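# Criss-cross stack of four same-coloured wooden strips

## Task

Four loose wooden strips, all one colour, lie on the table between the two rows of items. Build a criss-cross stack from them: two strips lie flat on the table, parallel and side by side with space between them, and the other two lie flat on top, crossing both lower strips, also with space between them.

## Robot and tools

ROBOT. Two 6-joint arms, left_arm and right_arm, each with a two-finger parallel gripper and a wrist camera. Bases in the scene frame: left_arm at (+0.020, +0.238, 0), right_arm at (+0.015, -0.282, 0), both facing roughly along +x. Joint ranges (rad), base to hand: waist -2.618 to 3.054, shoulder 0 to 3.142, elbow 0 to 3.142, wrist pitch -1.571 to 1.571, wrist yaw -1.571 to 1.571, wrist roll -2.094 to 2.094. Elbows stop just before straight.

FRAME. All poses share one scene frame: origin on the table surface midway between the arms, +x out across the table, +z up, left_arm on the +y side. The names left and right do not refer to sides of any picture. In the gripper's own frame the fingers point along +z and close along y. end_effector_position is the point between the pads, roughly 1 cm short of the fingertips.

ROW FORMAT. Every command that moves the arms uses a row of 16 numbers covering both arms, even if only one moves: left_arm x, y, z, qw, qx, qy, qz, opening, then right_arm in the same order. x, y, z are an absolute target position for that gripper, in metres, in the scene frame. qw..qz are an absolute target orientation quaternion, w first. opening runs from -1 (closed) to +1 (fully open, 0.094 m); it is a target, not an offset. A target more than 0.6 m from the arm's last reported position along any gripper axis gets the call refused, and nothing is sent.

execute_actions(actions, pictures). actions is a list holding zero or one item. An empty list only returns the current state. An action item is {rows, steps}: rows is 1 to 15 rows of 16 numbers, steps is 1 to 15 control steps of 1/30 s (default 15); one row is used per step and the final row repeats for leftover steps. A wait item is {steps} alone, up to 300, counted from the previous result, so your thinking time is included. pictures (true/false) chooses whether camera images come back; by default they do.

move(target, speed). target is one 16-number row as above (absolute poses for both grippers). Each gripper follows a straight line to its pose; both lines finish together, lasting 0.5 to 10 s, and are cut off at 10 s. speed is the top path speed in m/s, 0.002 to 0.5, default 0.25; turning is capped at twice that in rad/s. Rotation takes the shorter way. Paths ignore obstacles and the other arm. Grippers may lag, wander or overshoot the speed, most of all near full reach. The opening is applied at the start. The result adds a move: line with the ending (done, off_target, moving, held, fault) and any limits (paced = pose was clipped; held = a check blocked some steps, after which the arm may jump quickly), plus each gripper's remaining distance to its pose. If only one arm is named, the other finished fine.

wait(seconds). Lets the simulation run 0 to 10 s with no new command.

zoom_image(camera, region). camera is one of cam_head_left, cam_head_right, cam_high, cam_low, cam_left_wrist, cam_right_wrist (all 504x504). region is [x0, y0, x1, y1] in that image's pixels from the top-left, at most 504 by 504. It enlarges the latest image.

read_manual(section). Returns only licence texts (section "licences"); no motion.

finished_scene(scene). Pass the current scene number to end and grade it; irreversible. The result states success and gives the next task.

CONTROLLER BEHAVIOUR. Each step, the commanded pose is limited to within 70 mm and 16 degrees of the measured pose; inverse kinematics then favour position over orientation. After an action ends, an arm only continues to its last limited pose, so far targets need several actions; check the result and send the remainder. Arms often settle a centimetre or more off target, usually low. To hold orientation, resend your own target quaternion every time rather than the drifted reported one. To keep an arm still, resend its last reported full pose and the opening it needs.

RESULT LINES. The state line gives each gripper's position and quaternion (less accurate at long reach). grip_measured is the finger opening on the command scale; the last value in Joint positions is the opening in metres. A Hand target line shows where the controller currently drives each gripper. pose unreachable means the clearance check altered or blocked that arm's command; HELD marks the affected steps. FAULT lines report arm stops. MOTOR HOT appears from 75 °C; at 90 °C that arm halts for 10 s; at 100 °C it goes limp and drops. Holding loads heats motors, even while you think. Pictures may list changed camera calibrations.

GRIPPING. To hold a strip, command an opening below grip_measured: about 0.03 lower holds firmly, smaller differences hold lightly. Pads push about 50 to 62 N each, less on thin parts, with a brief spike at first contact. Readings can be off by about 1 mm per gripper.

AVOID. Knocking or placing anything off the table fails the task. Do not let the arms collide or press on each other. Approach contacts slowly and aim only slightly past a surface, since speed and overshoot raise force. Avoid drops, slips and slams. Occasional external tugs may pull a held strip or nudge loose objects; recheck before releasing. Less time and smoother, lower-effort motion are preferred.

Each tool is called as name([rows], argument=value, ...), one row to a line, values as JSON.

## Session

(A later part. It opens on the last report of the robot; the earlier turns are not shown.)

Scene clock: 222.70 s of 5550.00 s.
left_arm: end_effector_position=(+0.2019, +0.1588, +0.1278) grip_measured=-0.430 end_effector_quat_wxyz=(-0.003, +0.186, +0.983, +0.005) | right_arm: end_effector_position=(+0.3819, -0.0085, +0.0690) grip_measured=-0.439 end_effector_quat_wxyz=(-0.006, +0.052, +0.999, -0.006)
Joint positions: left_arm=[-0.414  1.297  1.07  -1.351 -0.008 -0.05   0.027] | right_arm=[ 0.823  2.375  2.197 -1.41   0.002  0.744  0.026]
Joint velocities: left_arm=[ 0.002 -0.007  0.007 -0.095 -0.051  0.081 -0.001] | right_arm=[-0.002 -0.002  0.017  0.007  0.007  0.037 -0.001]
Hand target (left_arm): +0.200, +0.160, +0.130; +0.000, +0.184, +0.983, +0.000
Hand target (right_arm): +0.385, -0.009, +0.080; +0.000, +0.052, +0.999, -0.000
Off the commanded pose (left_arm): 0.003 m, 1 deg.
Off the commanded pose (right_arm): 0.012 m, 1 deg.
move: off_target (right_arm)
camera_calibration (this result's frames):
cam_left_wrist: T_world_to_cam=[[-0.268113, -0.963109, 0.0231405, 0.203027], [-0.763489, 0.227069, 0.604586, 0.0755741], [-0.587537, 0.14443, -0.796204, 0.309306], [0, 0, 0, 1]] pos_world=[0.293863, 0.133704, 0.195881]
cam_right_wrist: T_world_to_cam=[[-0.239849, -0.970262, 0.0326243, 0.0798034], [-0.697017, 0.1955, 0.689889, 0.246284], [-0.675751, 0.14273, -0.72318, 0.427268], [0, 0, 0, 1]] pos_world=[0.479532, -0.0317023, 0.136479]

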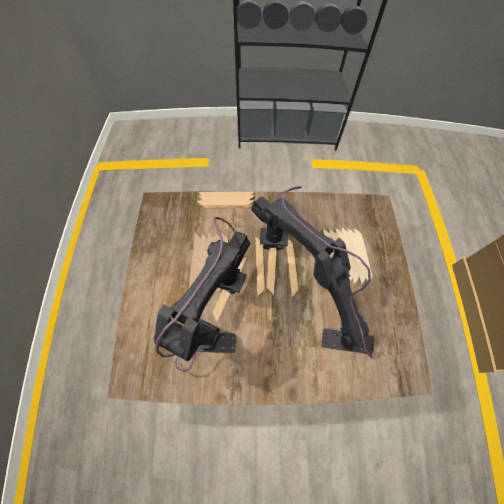

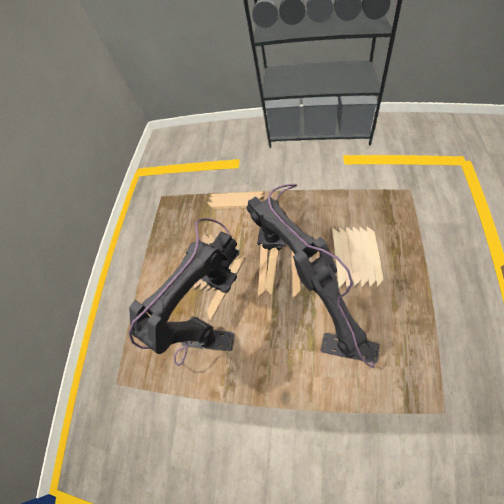

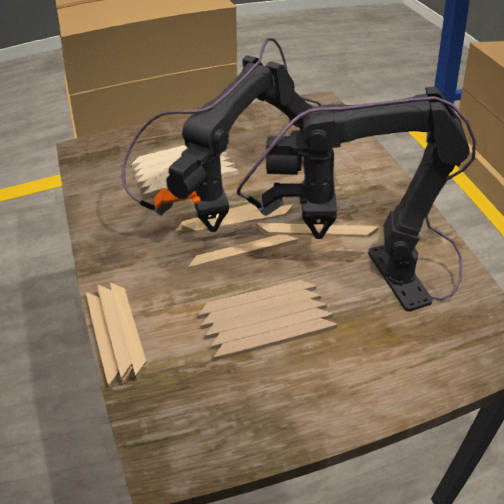

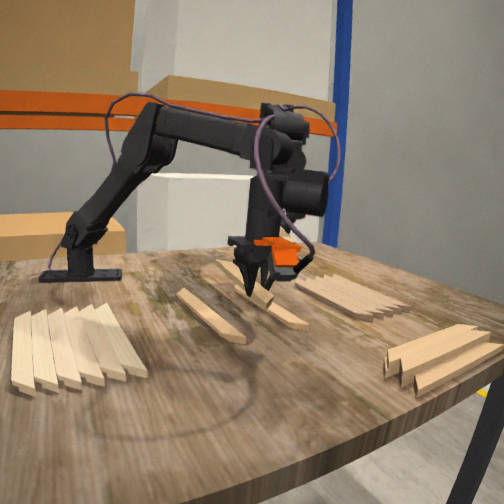

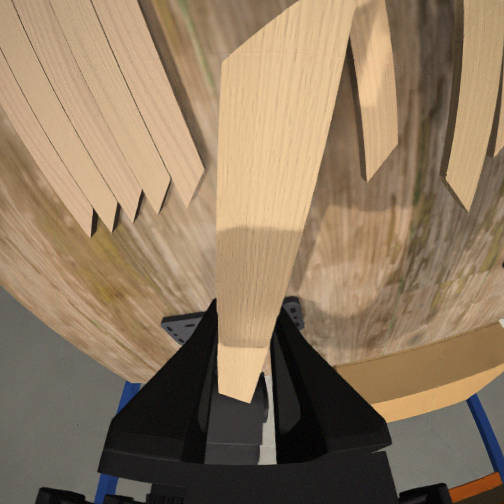

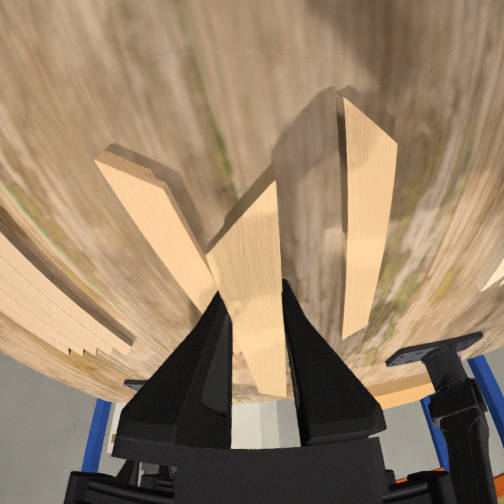

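move(target=[0.20,0.16,0.13,0,0.184,0.983,0,-0.5, 0.392,-0.066,0.07,0,0.682,0.731,0,-0.52], speed=0.25)

Scene clock: 252.53 s of 5550.00 s.
left_arm: end_effector_position=(+0.2019, +0.1588, +0.1278) grip_measured=-0.430 end_effector_quat_wxyz=(-0.003, +0.186, +0.983, +0.005) | right_arm: end_effector_position=(+0.3927, -0.0616, +0.0665) grip_measured=-0.439 end_effector_quat_wxyz=(+0.000, +0.676, +0.737, -0.003)
Joint positions: left_arm=[-0.414  1.297  1.07  -1.351 -0.008 -0.05   0.027] | right_arm=[ 0.71   2.253  1.979 -1.302  0.002  2.012  0.026]
Joint velocities: left_arm=[-0.002  0.002 -0.007 -0.037 -0.051  0.022 -0.   ] | right_arm=[-0.002  0.002 -0.007 -0.022 -0.022 -0.007  0.001]
Hand target (left_arm): +0.200, +0.160, +0.130; +0.000, +0.184, +0.983, +0.000
Hand target (right_arm): +0.391, -0.066, +0.070; +0.000, +0.682, +0.731, -0.000
Off the commanded pose (left_arm): 0.003 m, 1 deg.
Off the commanded pose (right_arm): 0.006 m, 1 deg.
After step 90, 23.50 s passed at rest.
move: done
camera_calibration (this result's frames):
cam_left_wrist: T_world_to_cam=[[-0.268113, -0.963109, 0.0231405, 0.203027], [-0.763489, 0.227069, 0.604586, 0.0755741], [-0.587537, 0.14443, -0.796204, 0.309306], [0, 0, 0, 1]] pos_world=[0.293863, 0.133704, 0.195881]
cam_right_wrist: T_world_to_cam=[[-0.998407, 0.052032, 0.0218343, 0.392484], [0.052986, 0.731417, 0.679869, 0.00508219], [0.019405, 0.679943, -0.733008, 0.201174], [0, 0, 0, 1]] pos_world=[0.387685, -0.160926, 0.135437]

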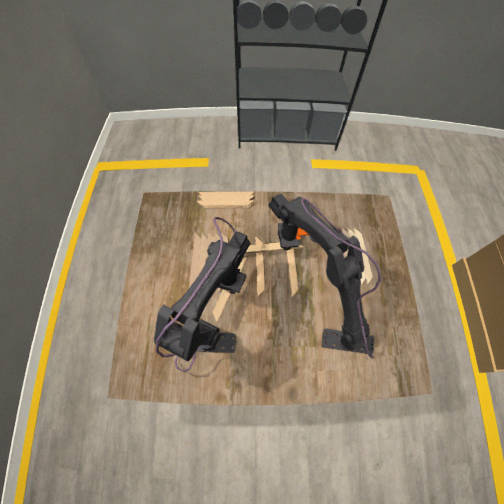

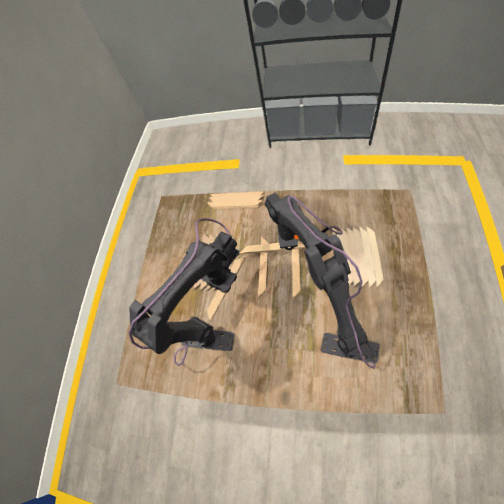

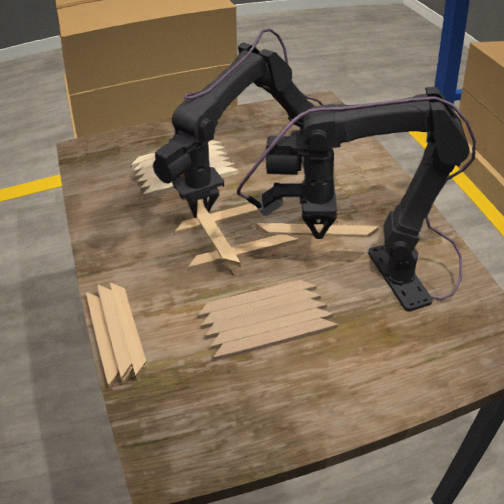

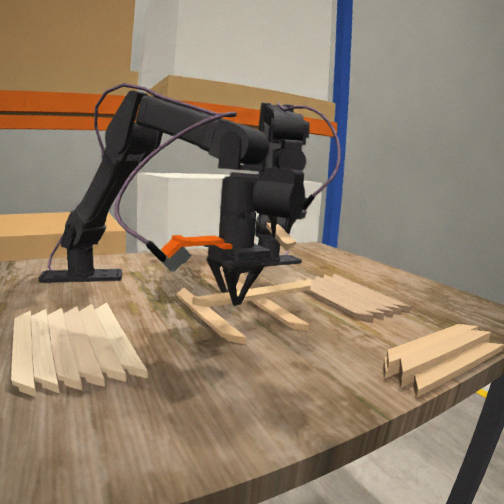

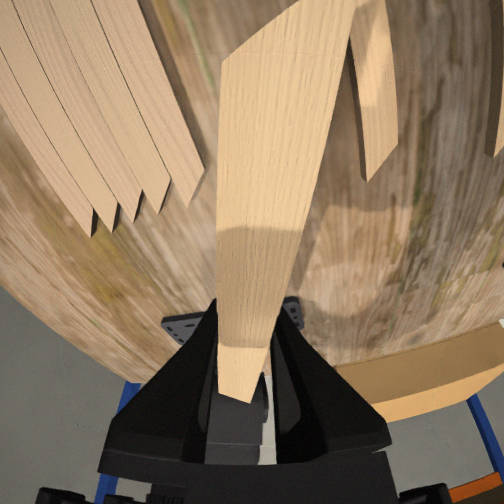

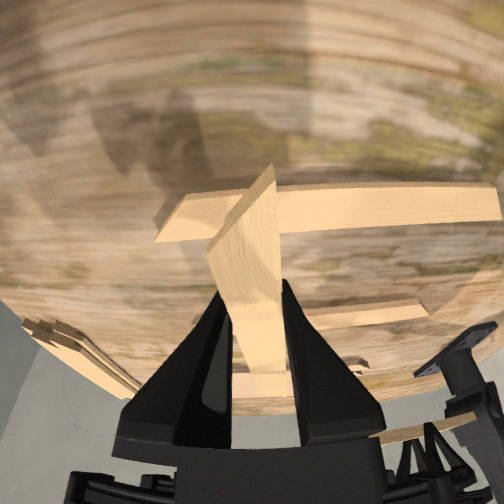

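move(target=[0.20,0.16,0.13,0,0.184,0.983,0,-0.5, 0.389,-0.073,0.034,0,0.682,0.731,0,-0.52], speed=0.05)

Scene clock: 256.20 s of 5550.00 s.
left_arm: end_effector_position=(+0.2019, +0.1588, +0.1278) grip_measured=-0.430 end_effector_quat_wxyz=(-0.003, +0.186, +0.983, +0.005) | right_arm: end_effector_position=(+0.3903, -0.0674, +0.0323) grip_measured=-0.439 end_effector_quat_wxyz=(-0.001, +0.680, +0.733, -0.001)
Joint positions: left_arm=[-0.414  1.297  1.07  -1.351 -0.008 -0.05   0.027] | right_arm=[ 0.7    2.244  1.828 -1.158 -0.001  2.014  0.026]
Joint velocities: left_arm=[-0.002  0.017 -0.002  0.066 -0.007  0.007 -0.002] | right_arm=[ 0.022 -0.002 -0.017  0.051 -0.081 -0.007 -0.   ]
Hand target (left_arm): +0.200, +0.160, +0.130; +0.000, +0.184, +0.983, +0.000
Hand target (right_arm): +0.389, -0.073, +0.034; -0.000, +0.682, +0.731, -0.000
Off the commanded pose (left_arm): 0.003 m, 1 deg.
Off the commanded pose (right_arm): 0.006 m, 0 deg.
move: done
camera_calibration (this result's frames):
cam_left_wrist: T_world_to_cam=[[-0.268113, -0.963109, 0.0231405, 0.203027], [-0.763489, 0.227069, 0.604586, 0.0755741], [-0.587537, 0.14443, -0.796204, 0.309306], [0, 0, 0, 1]] pos_world=[0.293863, 0.133704, 0.195881]
cam_right_wrist: T_world_to_cam=[[-0.997735, 0.0637719, 0.0213781, 0.391676], [0.0611784, 0.728391, 0.682424, 0.0292341], [0.0279479, 0.682187, -0.730643, 0.17683], [0, 0, 0, 1]] pos_world=[0.384058, -0.166903, 0.100877]

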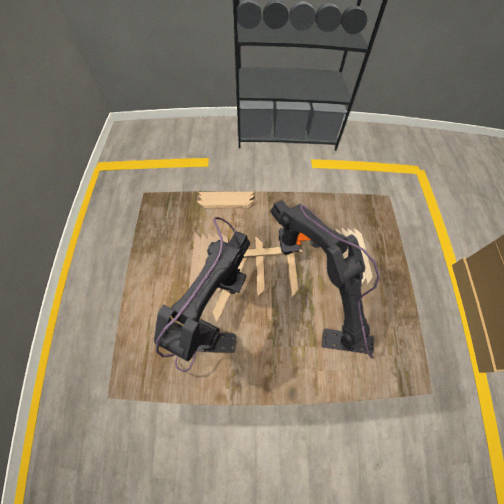

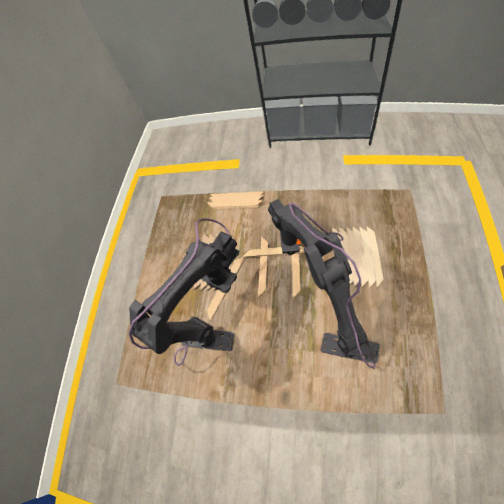

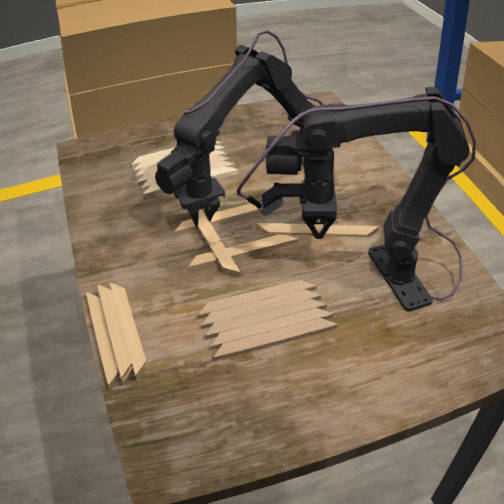

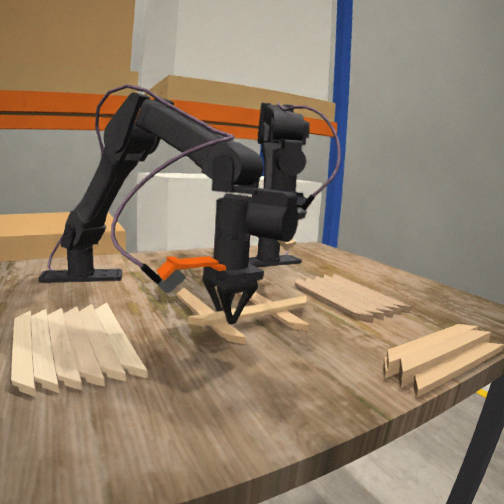

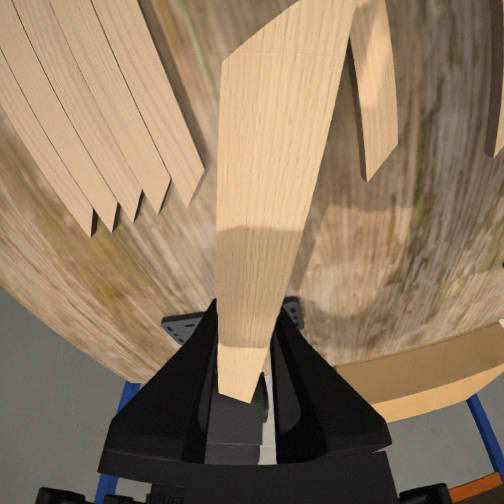

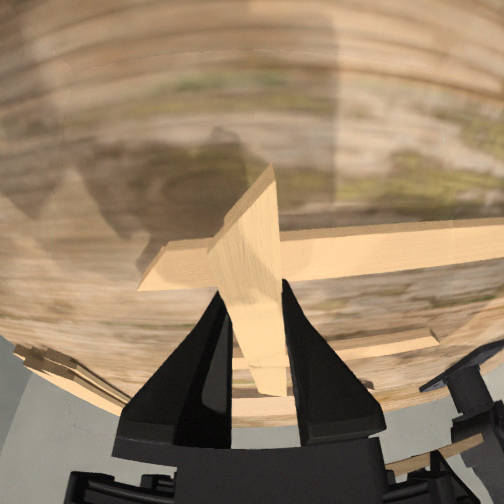

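execute_actions([
  {"rows": [[0.20,0.16,0.13,0,0.184,0.983,0,-0.5, 0.389,-0.073,0.029,0,0.682,0.731,0,-0.52]], "steps": 10},
], pictures=false)

Scene clock: 259.37 s of 5550.00 s.
left_arm: end_effector_position=(+0.2019, +0.1588, +0.1278) grip_measured=-0.430 end_effector_quat_wxyz=(-0.003, +0.186, +0.983, +0.005) | right_arm: end_effector_position=(+0.3913, -0.0668, +0.0306) grip_measured=-0.439 end_effector_quat_wxyz=(+0.000, +0.680, +0.733, +0.002)
Joint positions: left_arm=[-0.414  1.297  1.07  -1.351 -0.008 -0.05   0.027] | right_arm=[ 0.7    2.243  1.818 -1.141 -0.001  2.013  0.026]
Joint velocities: left_arm=[ 0.007 -0.002 -0.002 -0.066  0.022 -0.022 -0.001] | right_arm=[-0.012 -0.007 -0.007  0.022 -0.007  0.022 -0.001]
Hand target (left_arm): +0.200, +0.160, +0.130; +0.000, +0.184, +0.983, +0.000
Hand target (right_arm): +0.389, -0.073, +0.029; -0.000, +0.682, +0.731, -0.000
Off the commanded pose (left_arm): 0.003 m, 1 deg.
Off the commanded pose (right_arm): 0.007 m, 0 deg.
Steps of this call (steps 1 to 85: nothing new was sent; steps 86 to 95: all 10 steps of this action). Readings (end_effector_position):
86: left_arm (+0.2019, +0.1588, +0.1278) | right_arm (+0.3908, -0.0671, +0.0318)
87: left_arm (+0.2019, +0.1588, +0.1278) | right_arm (+0.3909, -0.0671, +0.0310)
89: left_arm (+0.2019, +0.1588, +0.1278) | right_arm (+0.3910, -0.0670, +0.0310)
93: left_arm (+0.2019, +0.1588, +0.1278) | right_arm (+0.3913, -0.0668, +0.0306)
95: the state above

Contact made. Release gradually.

execute_actions([
  {"rows": [[0.20,0.16,0.13,0,0.184,0.983,0,-0.5, 0.389,-0.073,0.029,0,0.682,0.731,0,-0.46],[0.20,0.16,0.13,0,0.184,0.983,0,-0.5, 0.389,-0.073,0.029,0,0.682,0.731,0,-0.42],[0.20,0.16,0.13,0,0.184,0.983,0,-0.5, 0.389,-0.073,0.029,0,0.682,0.731,0,-0.38],[0.20,0.16,0.13,0,0.184,0.983,0,-0.5, 0.389,-0.073,0.029,0,0.682,0.731,0,-0.33],[0.20,0.16,0.13,0,0.184,0.983,0,-0.5, 0.389,-0.073,0.029,0,0.682,0.731,0,-0.27],[0.20,0.16,0.13,0,0.184,0.983,0,-0.5, 0.389,-0.073,0.029,0,0.682,0.731,0,-0.2],[0.20,0.16,0.13,0,0.184,0.983,0,-0.5, 0.389,-0.073,0.029,0,0.682,0.731,0,-0.13],[0.20,0.16,0.13,0,0.184,0.983,0,-0.5, 0.389,-0.073,0.029,0,0.682,0.731,0,-0.06],[0.20,0.16,0.13,0,0.184,0.983,0,-0.5, 0.389,-0.073,0.029,0,0.682,0.731,0,0.0],[0.20,0.16,0.13,0,0.184,0.983,0,-0.5, 0.389,-0.073,0.029,0,0.682,0.731,0,0.05]], "steps": 13},
], pictures=false)

move(target=[0.20,0.16,0.13,0,0.184,0.983,0,-0.5, 0.393,-0.066,0.09,0,0.682,0.731,0,0.05], speed=0.12)

Scene clock: 266.10 s of 5550.00 s.
left_arm: end_effector_position=(+0.2019, +0.1588, +0.1278) grip_measured=-0.430 end_effector_quat_wxyz=(-0.003, +0.186, +0.983, +0.005) | right_arm: end_effector_position=(+0.3914, -0.0668, +0.0306) grip_measured=+0.048 end_effector_quat_wxyz=(+0.000, +0.680, +0.733, +0.003)
Joint positions: left_arm=[-0.414  1.297  1.07  -1.351 -0.008 -0.05   0.027] | right_arm=[ 0.7    2.243  1.818 -1.141 -0.001  2.013  0.049]
Joint velocities: left_arm=[ 0.017  0.027 -0.032  0.051 -0.081  0.007 -0.   ] | right_arm=[ 0.007 -0.007  0.002 -0.022 -0.037 -0.095  0.001]
Hand target (left_arm): +0.200, +0.160, +0.130; +0.000, +0.184, +0.983, +0.000
Hand target (right_arm): +0.389, -0.073, +0.029; -0.000, +0.682, +0.731, -0.000
Off the commanded pose (left_arm): 0.003 m, 1 deg.
Off the commanded pose (right_arm): 0.007 m, 0 deg.
Steps of this call (steps 1 to 90: nothing new was sent; then 3.30 s passed at rest; steps 91 to 103: all 13 steps of this action). Readings (end_effector_position):
91: left_arm (+0.2019, +0.1588, +0.1278) | right_arm (+0.3913, -0.0668, +0.0306)
92: left_arm (+0.2019, +0.1588, +0.1278) | right_arm (+0.3914, -0.0668, +0.0306)
94: left_arm (+0.2019, +0.1588, +0.1278) | right_arm (+0.3914, -0.0668, +0.0306)
98: left_arm (+0.2019, +0.1588, +0.1278) | right_arm (+0.3914, -0.0668, +0.0306)
103: the state above

Scene clock: 267.47 s of 5550.00 s.
left_arm: end_effector_position=(+0.2019, +0.1588, +0.1278) grip_measured=-0.430 end_effector_quat_wxyz=(-0.003, +0.186, +0.983, +0.005) | right_arm: end_effector_position=(+0.3912, -0.0669, +0.0784) grip_measured=+0.049 end_effector_quat_wxyz=(-0.002, +0.680, +0.733, -0.006)
Joint positions: left_arm=[-0.414  1.297  1.07  -1.351 -0.008 -0.05   0.027] | right_arm=[ 0.7    2.243  2.009 -1.35  -0.001  2.013  0.049]
Joint velocities: left_arm=[-0.002  0.002  0.002 -0.11   0.037  0.037 -0.   ] | right_arm=[-0.012 -0.007 -0.007 -0.051 -0.022 -0.066 -0.   ]
Hand target (left_arm): +0.200, +0.160, +0.130; +0.000, +0.184, +0.983, +0.000
Hand target (right_arm): +0.392, -0.066, +0.090; +0.000, +0.682, +0.731, +0.000
Off the commanded pose (left_arm): 0.003 m, 1 deg.
Off the commanded pose (right_arm): 0.012 m, 1 deg.
move: off_target (right_arm)
camera_calibration (this result's frames):
cam_left_wrist: T_world_to_cam=[[-0.268113, -0.963109, 0.0231405, 0.203027], [-0.763489, 0.227069, 0.604586, 0.0755741], [-0.587537, 0.14443, -0.796204, 0.309306], [0, 0, 0, 1]] pos_world=[0.293863, 0.133704, 0.195881]
cam_right_wrist: T_world_to_cam=[[-0.997549, 0.0635109, 0.0293501, 0.390918], [0.0665418, 0.731622, 0.678455, -0.00426309], [0.0216161, 0.678746, -0.734055, 0.21262], [0, 0, 0, 1]] pos_world=[0.385648, -0.166023, 0.147493]

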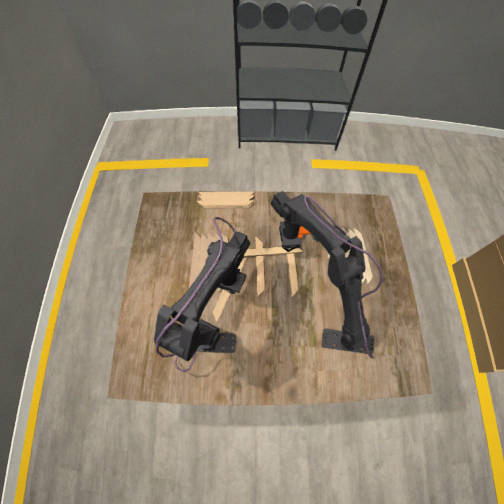

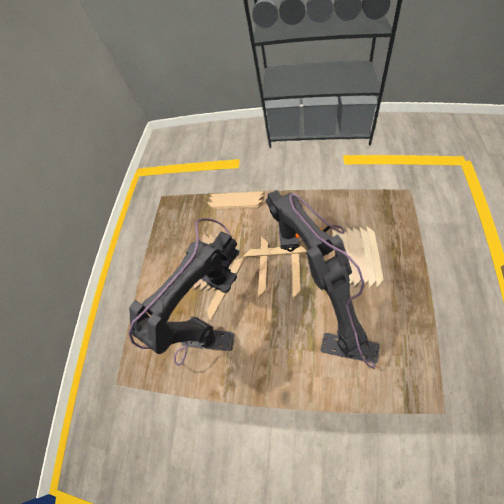

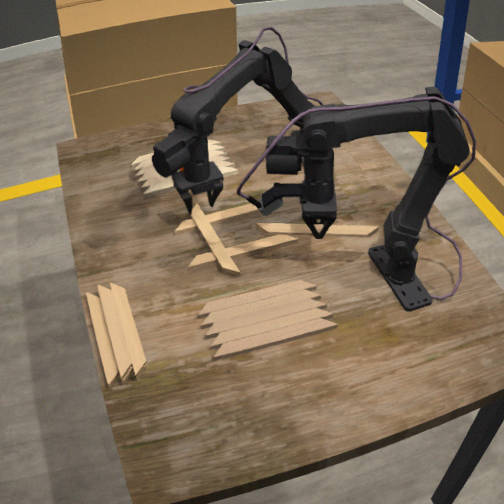

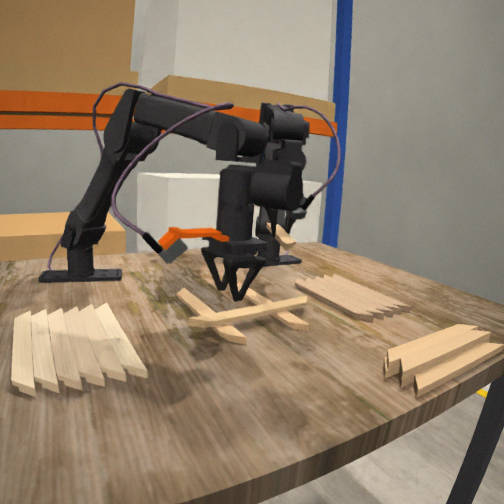

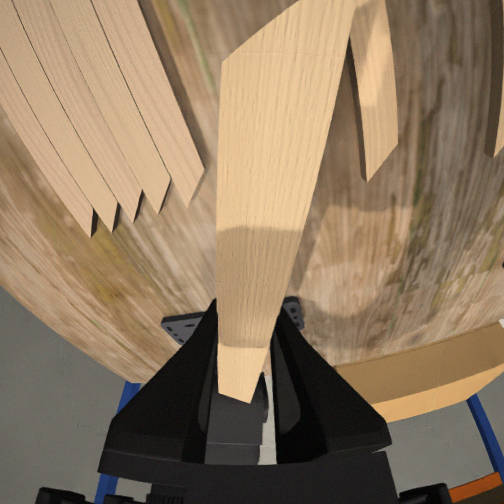

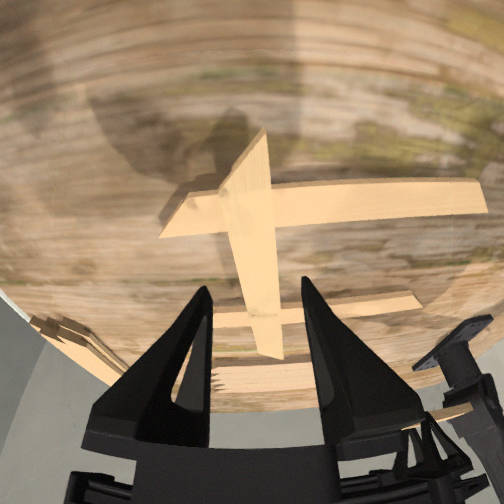

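move(target=[0.275,-0.035,0.08,0,0.682,0.731,0,-0.5, 0.27,-0.31,0.17,0,0.682,0.731,0,0.05], speed=0.2)

Scene clock: 276.40 s of 5550.00 s.
left_arm: end_effector_position=(+0.2742, -0.0268, +0.0751) grip_measured=-0.430 end_effector_quat_wxyz=(-0.010, +0.677, +0.736, -0.000) | right_arm: end_effector_position=(+0.2772, -0.3060, +0.1702) grip_measured=+0.049 end_effector_quat_wxyz=(+0.011, +0.683, +0.730, +0.009)
Joint positions: left_arm=[-0.798  1.974  1.583 -1.2    0.002  0.681  0.027] | right_arm=[ 0.087  1.52   1.424 -1.447 -0.001  1.408  0.049]
Joint velocities: left_arm=[ 0.017  0.007  0.002 -0.007  0.051 -0.022  0.001] | right_arm=[-0.002 -0.017 -0.002  0.022  0.037  0.022  0.   ]
Hand target (left_arm): +0.277, -0.037, +0.082; +0.002, +0.682, +0.731, -0.008
Hand target (right_arm): +0.265, -0.307, +0.168; +0.001, +0.682, +0.731, -0.001
Off the commanded pose (left_arm): 0.010 m, 1 deg.
Off the commanded pose (right_arm): 0.008 m, 2 deg.
After step 90, 2.60 s passed at rest.
move: done
camera_calibration (this result's frames):
cam_left_wrist: T_world_to_cam=[[-0.981857, -0.184269, 0.0447412, 0.259906], [-0.118736, 0.781416, 0.61261, 0.0421832], [-0.147846, 0.596183, -0.789118, 0.227701], [0, 0, 0, 1]] pos_world=[0.293864, -0.120822, 0.142213]
cam_right_wrist: T_world_to_cam=[[-0.997455, 0.0705999, -0.00993324, 0.298465], [0.0447693, 0.728667, 0.683403, 0.120262], [0.0554863, 0.68122, -0.729973, 0.43542], [0, 0, 0, 1]] pos_world=[0.268161, -0.405319, 0.238623]

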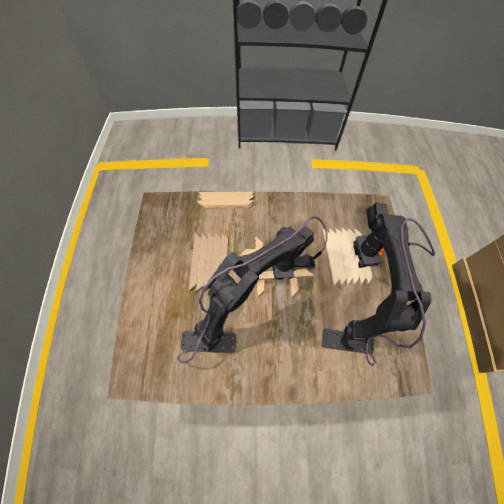

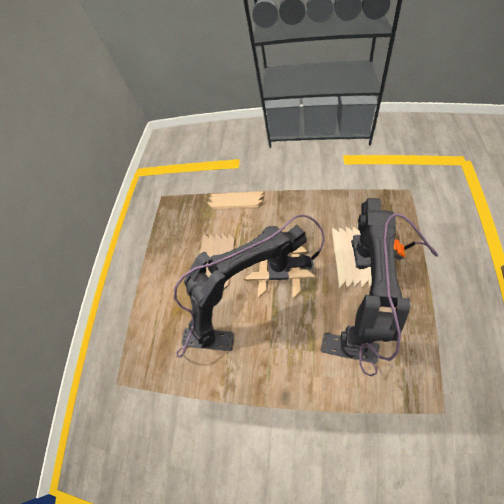

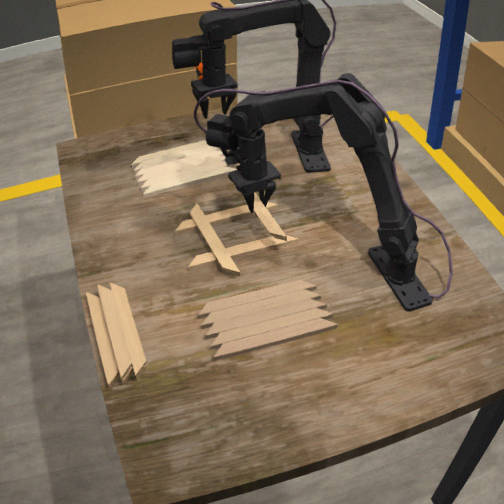

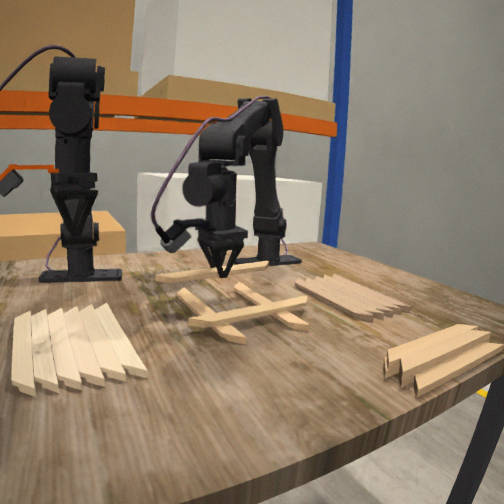

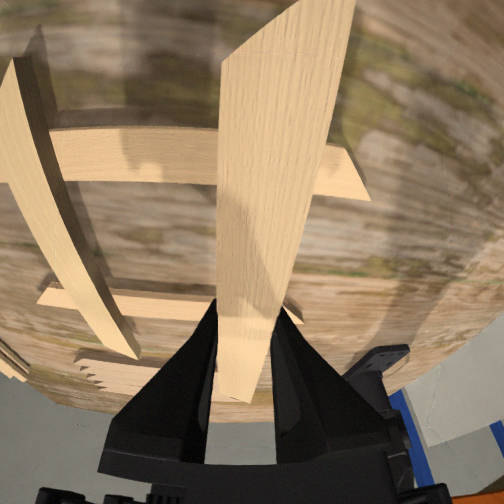

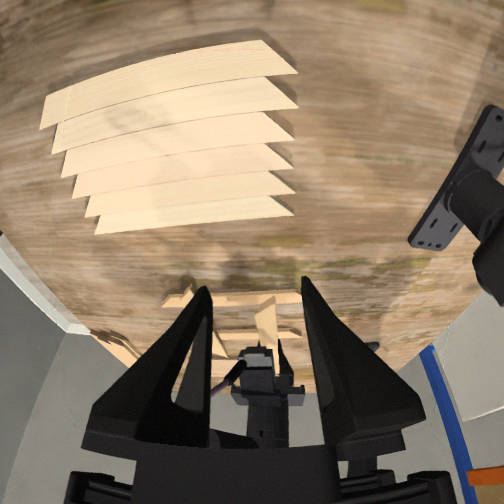

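move(target=[0.279,-0.031,0.036,0,0.682,0.731,0,-0.5, 0.27,-0.31,0.17,0,0.682,0.731,0,0.05], speed=0.06)

Scene clock: 292.30 s of 5550.00 s.
left_arm: end_effector_position=(+0.2804, -0.0332, +0.0411) grip_measured=-0.430 end_effector_quat_wxyz=(+0.003, +0.680, +0.733, -0.001) | right_arm: end_effector_position=(+0.2754, -0.3078, +0.1702) grip_measured=+0.049 end_effector_quat_wxyz=(+0.008, +0.681, +0.732, +0.007)
Joint positions: left_arm=[-0.798  2.011  1.498 -1.052  0.002  0.689  0.027] | right_arm=[ 0.08   1.52   1.424 -1.453 -0.001  1.395  0.049]
Joint velocities: left_arm=[-0.012 -0.002  0.002 -0.051  0.022  0.066 -0.001] | right_arm=[ 0.012  0.017  0.012 -0.007 -0.066  0.051  0.001]
Hand target (left_arm): +0.280, -0.032, +0.036; -0.000, +0.682, +0.731, +0.000
Hand target (right_arm): +0.270, -0.310, +0.170; +0.000, +0.682, +0.731, -0.000
Off the commanded pose (left_arm): 0.006 m, 0 deg.
Off the commanded pose (right_arm): 0.006 m, 1 deg.
After step 90, 11.77 s passed at rest.
move: done
camera_calibration (this result's frames):
cam_left_wrist: T_world_to_cam=[[-0.984115, -0.174928, 0.0303068, 0.267833], [-0.122798, 0.793993, 0.595395, 0.071042], [-0.128215, 0.582215, -0.802861, 0.200219], [0, 0, 0, 1]] pos_world=[0.297973, -0.126126, 0.110333]
cam_right_wrist: T_world_to_cam=[[-0.997836, 0.0656585, -0.00345396, 0.294286], [0.0455814, 0.728665, 0.683352, 0.121488], [0.0473846, 0.681716, -0.730081, 0.439141], [0, 0, 0, 1]] pos_world=[0.267303, -0.407216, 0.238606]

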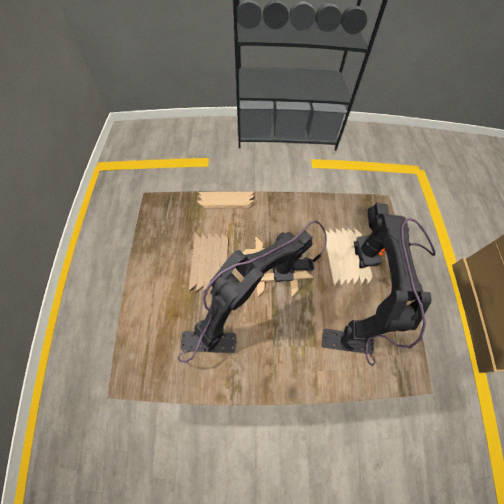

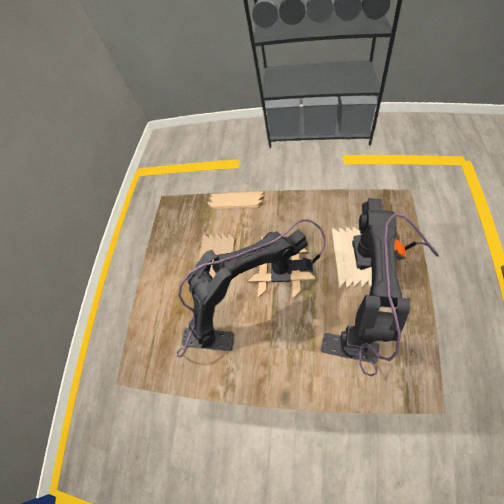

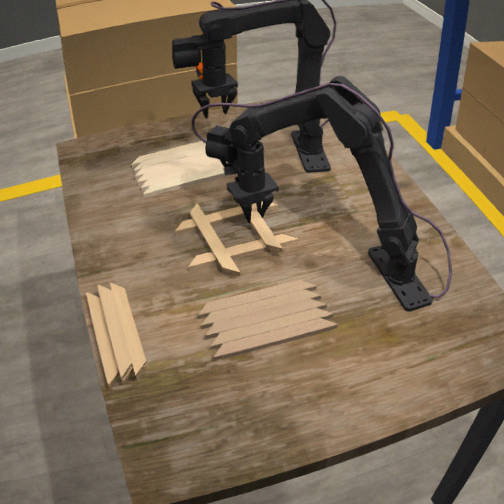

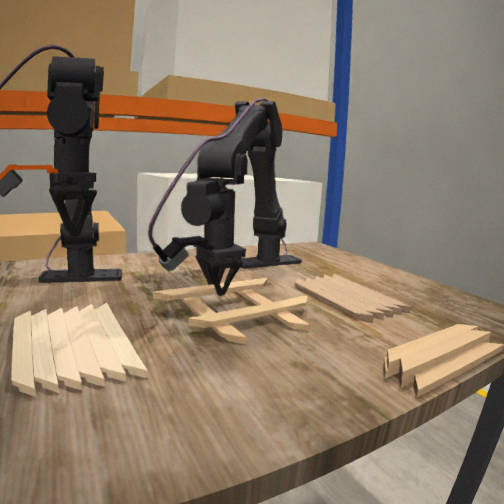

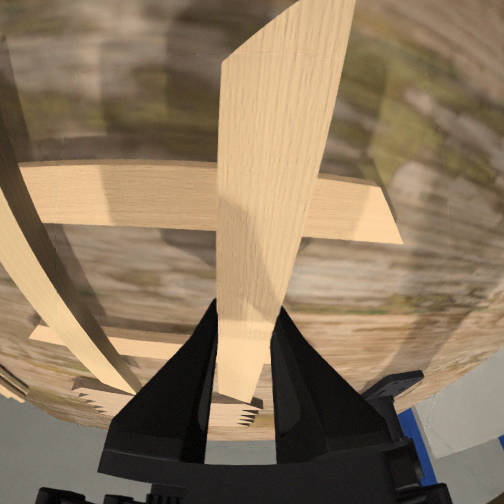

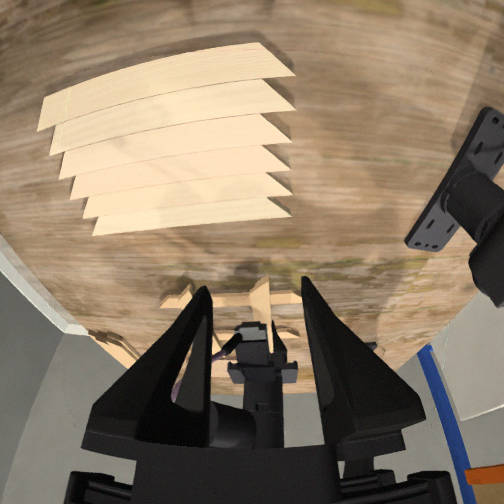

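move(target=[0.277,-0.025,0.028,0,0.682,0.731,0,-0.5, 0.27,-0.31,0.17,0,0.682,0.731,0,0.05], speed=0.03)

Scene clock: 300.33 s of 5550.00 s.
left_arm: end_effector_position=(+0.2763, -0.0290, +0.0317) grip_measured=-0.430 end_effector_quat_wxyz=(-0.003, +0.682, +0.731, -0.001) | right_arm: end_effector_position=(+0.2754, -0.3078, +0.1702) grip_measured=+0.049 end_effector_quat_wxyz=(+0.008, +0.681, +0.732, +0.007)
Joint positions: left_arm=[-0.798  2.011  1.458 -1.025  0.002  0.694  0.027] | right_arm=[ 0.08   1.52   1.424 -1.453 -0.001  1.395  0.049]
Joint velocities: left_arm=[ 0.002  0.017 -0.012  0.007 -0.066 -0.007  0.   ] | right_arm=[-0.007 -0.002  0.007 -0.007 -0.051 -0.051  0.002]
Hand target (left_arm): +0.277, -0.025, +0.028; -0.000, +0.682, +0.731, +0.000
Hand target (right_arm): +0.270, -0.310, +0.170; +0.000, +0.682, +0.731, -0.000
Off the commanded pose (left_arm): 0.005 m, 0 deg.
Off the commanded pose (right_arm): 0.006 m, 1 deg.
After step 90, 4.27 s passed at rest.
move: done
camera_calibration (this result's frames):
cam_left_wrist: T_world_to_cam=[[-0.984621, -0.170719, 0.0370921, 0.264902], [-0.114115, 0.789256, 0.603368, 0.0700228], [-0.132281, 0.589857, -0.7966, 0.19075], [0, 0, 0, 1]] pos_world=[0.294052, -0.122558, 0.0998764]
cam_right_wrist: T_world_to_cam=[[-0.997861, 0.0652779, -0.00345402, 0.294176], [0.0453038, 0.728688, 0.683346, 0.121572], [0.0471243, 0.681728, -0.730087, 0.439218], [0, 0, 0, 1]] pos_world=[0.267341, -0.407218, 0.238607]

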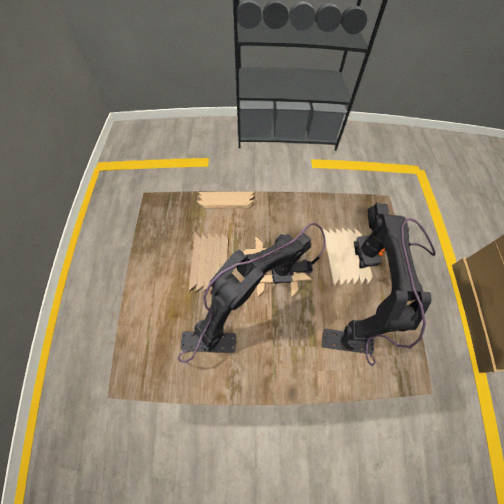

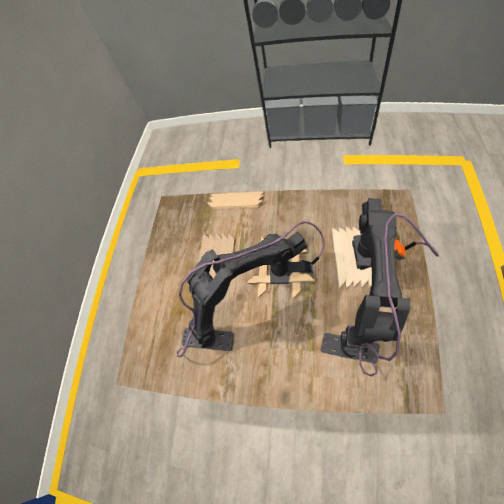

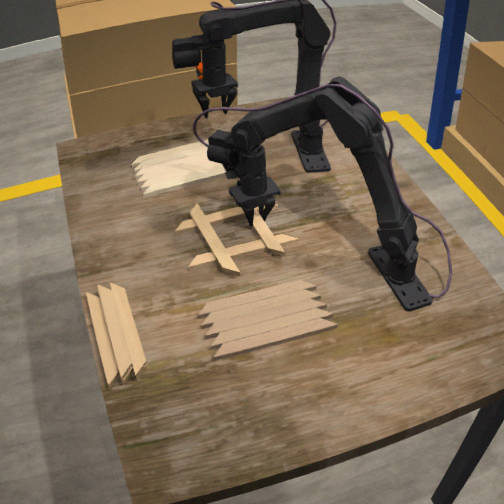

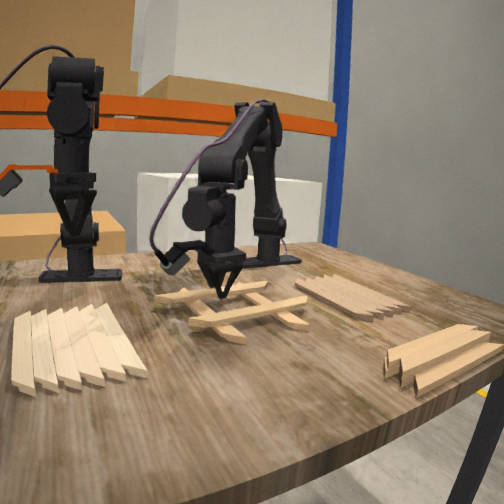

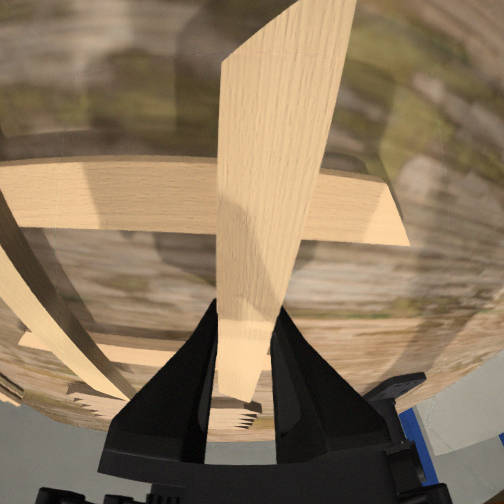

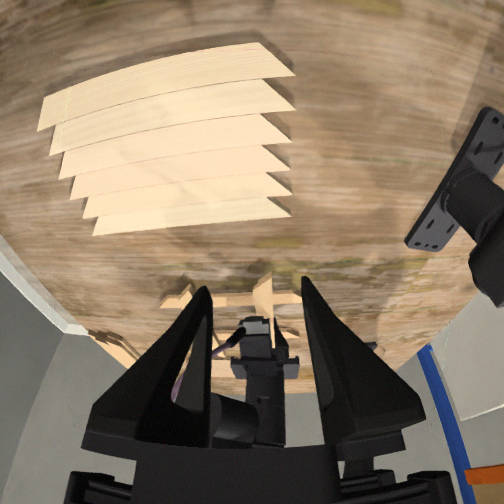

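execute_actions([
  {"rows": [[0.277,-0.025,0.024,0,0.682,0.731,0,-0.5, 0.27,-0.31,0.17,0,0.682,0.731,0,0.05]], "steps": 10},
], pictures=false)

Scene clock: 302.50 s of 5550.00 s.
left_arm: end_effector_position=(+0.2761, -0.0287, +0.0310) grip_measured=-0.430 end_effector_quat_wxyz=(-0.004, +0.682, +0.731, -0.001) | right_arm: end_effector_position=(+0.2754, -0.3078, +0.1702) grip_measured=+0.049 end_effector_quat_wxyz=(+0.008, +0.681, +0.732, +0.007)
Joint positions: left_arm=[-0.798  2.011  1.456 -1.023  0.002  0.694  0.027] | right_arm=[ 0.08   1.52   1.424 -1.453 -0.001  1.395  0.049]
Joint velocities: left_arm=[-0.022 -0.002 -0.022 -0.051  0.007 -0.007 -0.001] | right_arm=[ 0.007 -0.017  0.002  0.022 -0.066 -0.022  0.   ]
Hand target (left_arm): +0.277, -0.025, +0.024; -0.001, +0.682, +0.731, +0.000
Hand target (right_arm): +0.270, -0.310, +0.170; +0.000, +0.682, +0.731, -0.000
Off the commanded pose (left_arm): 0.008 m, 0 deg.
Off the commanded pose (right_arm): 0.006 m, 1 deg.
Steps of this call (steps 1 to 55: nothing new was sent; steps 56 to 65: all 10 steps of this action). Readings (end_effector_position):
56: left_arm (+0.2762, -0.0288, +0.0313) | right_arm (+0.2754, -0.3078, +0.1702)
57: left_arm (+0.2761, -0.0287, +0.0310) | right_arm (+0.2754, -0.3078, +0.1702)
59: left_arm (+0.2761, -0.0287, +0.0310) | right_arm (+0.2754, -0.3078, +0.1702)
63: left_arm (+0.2761, -0.0287, +0.0310) | right_arm (+0.2754, -0.3078, +0.1702)
65: the state above


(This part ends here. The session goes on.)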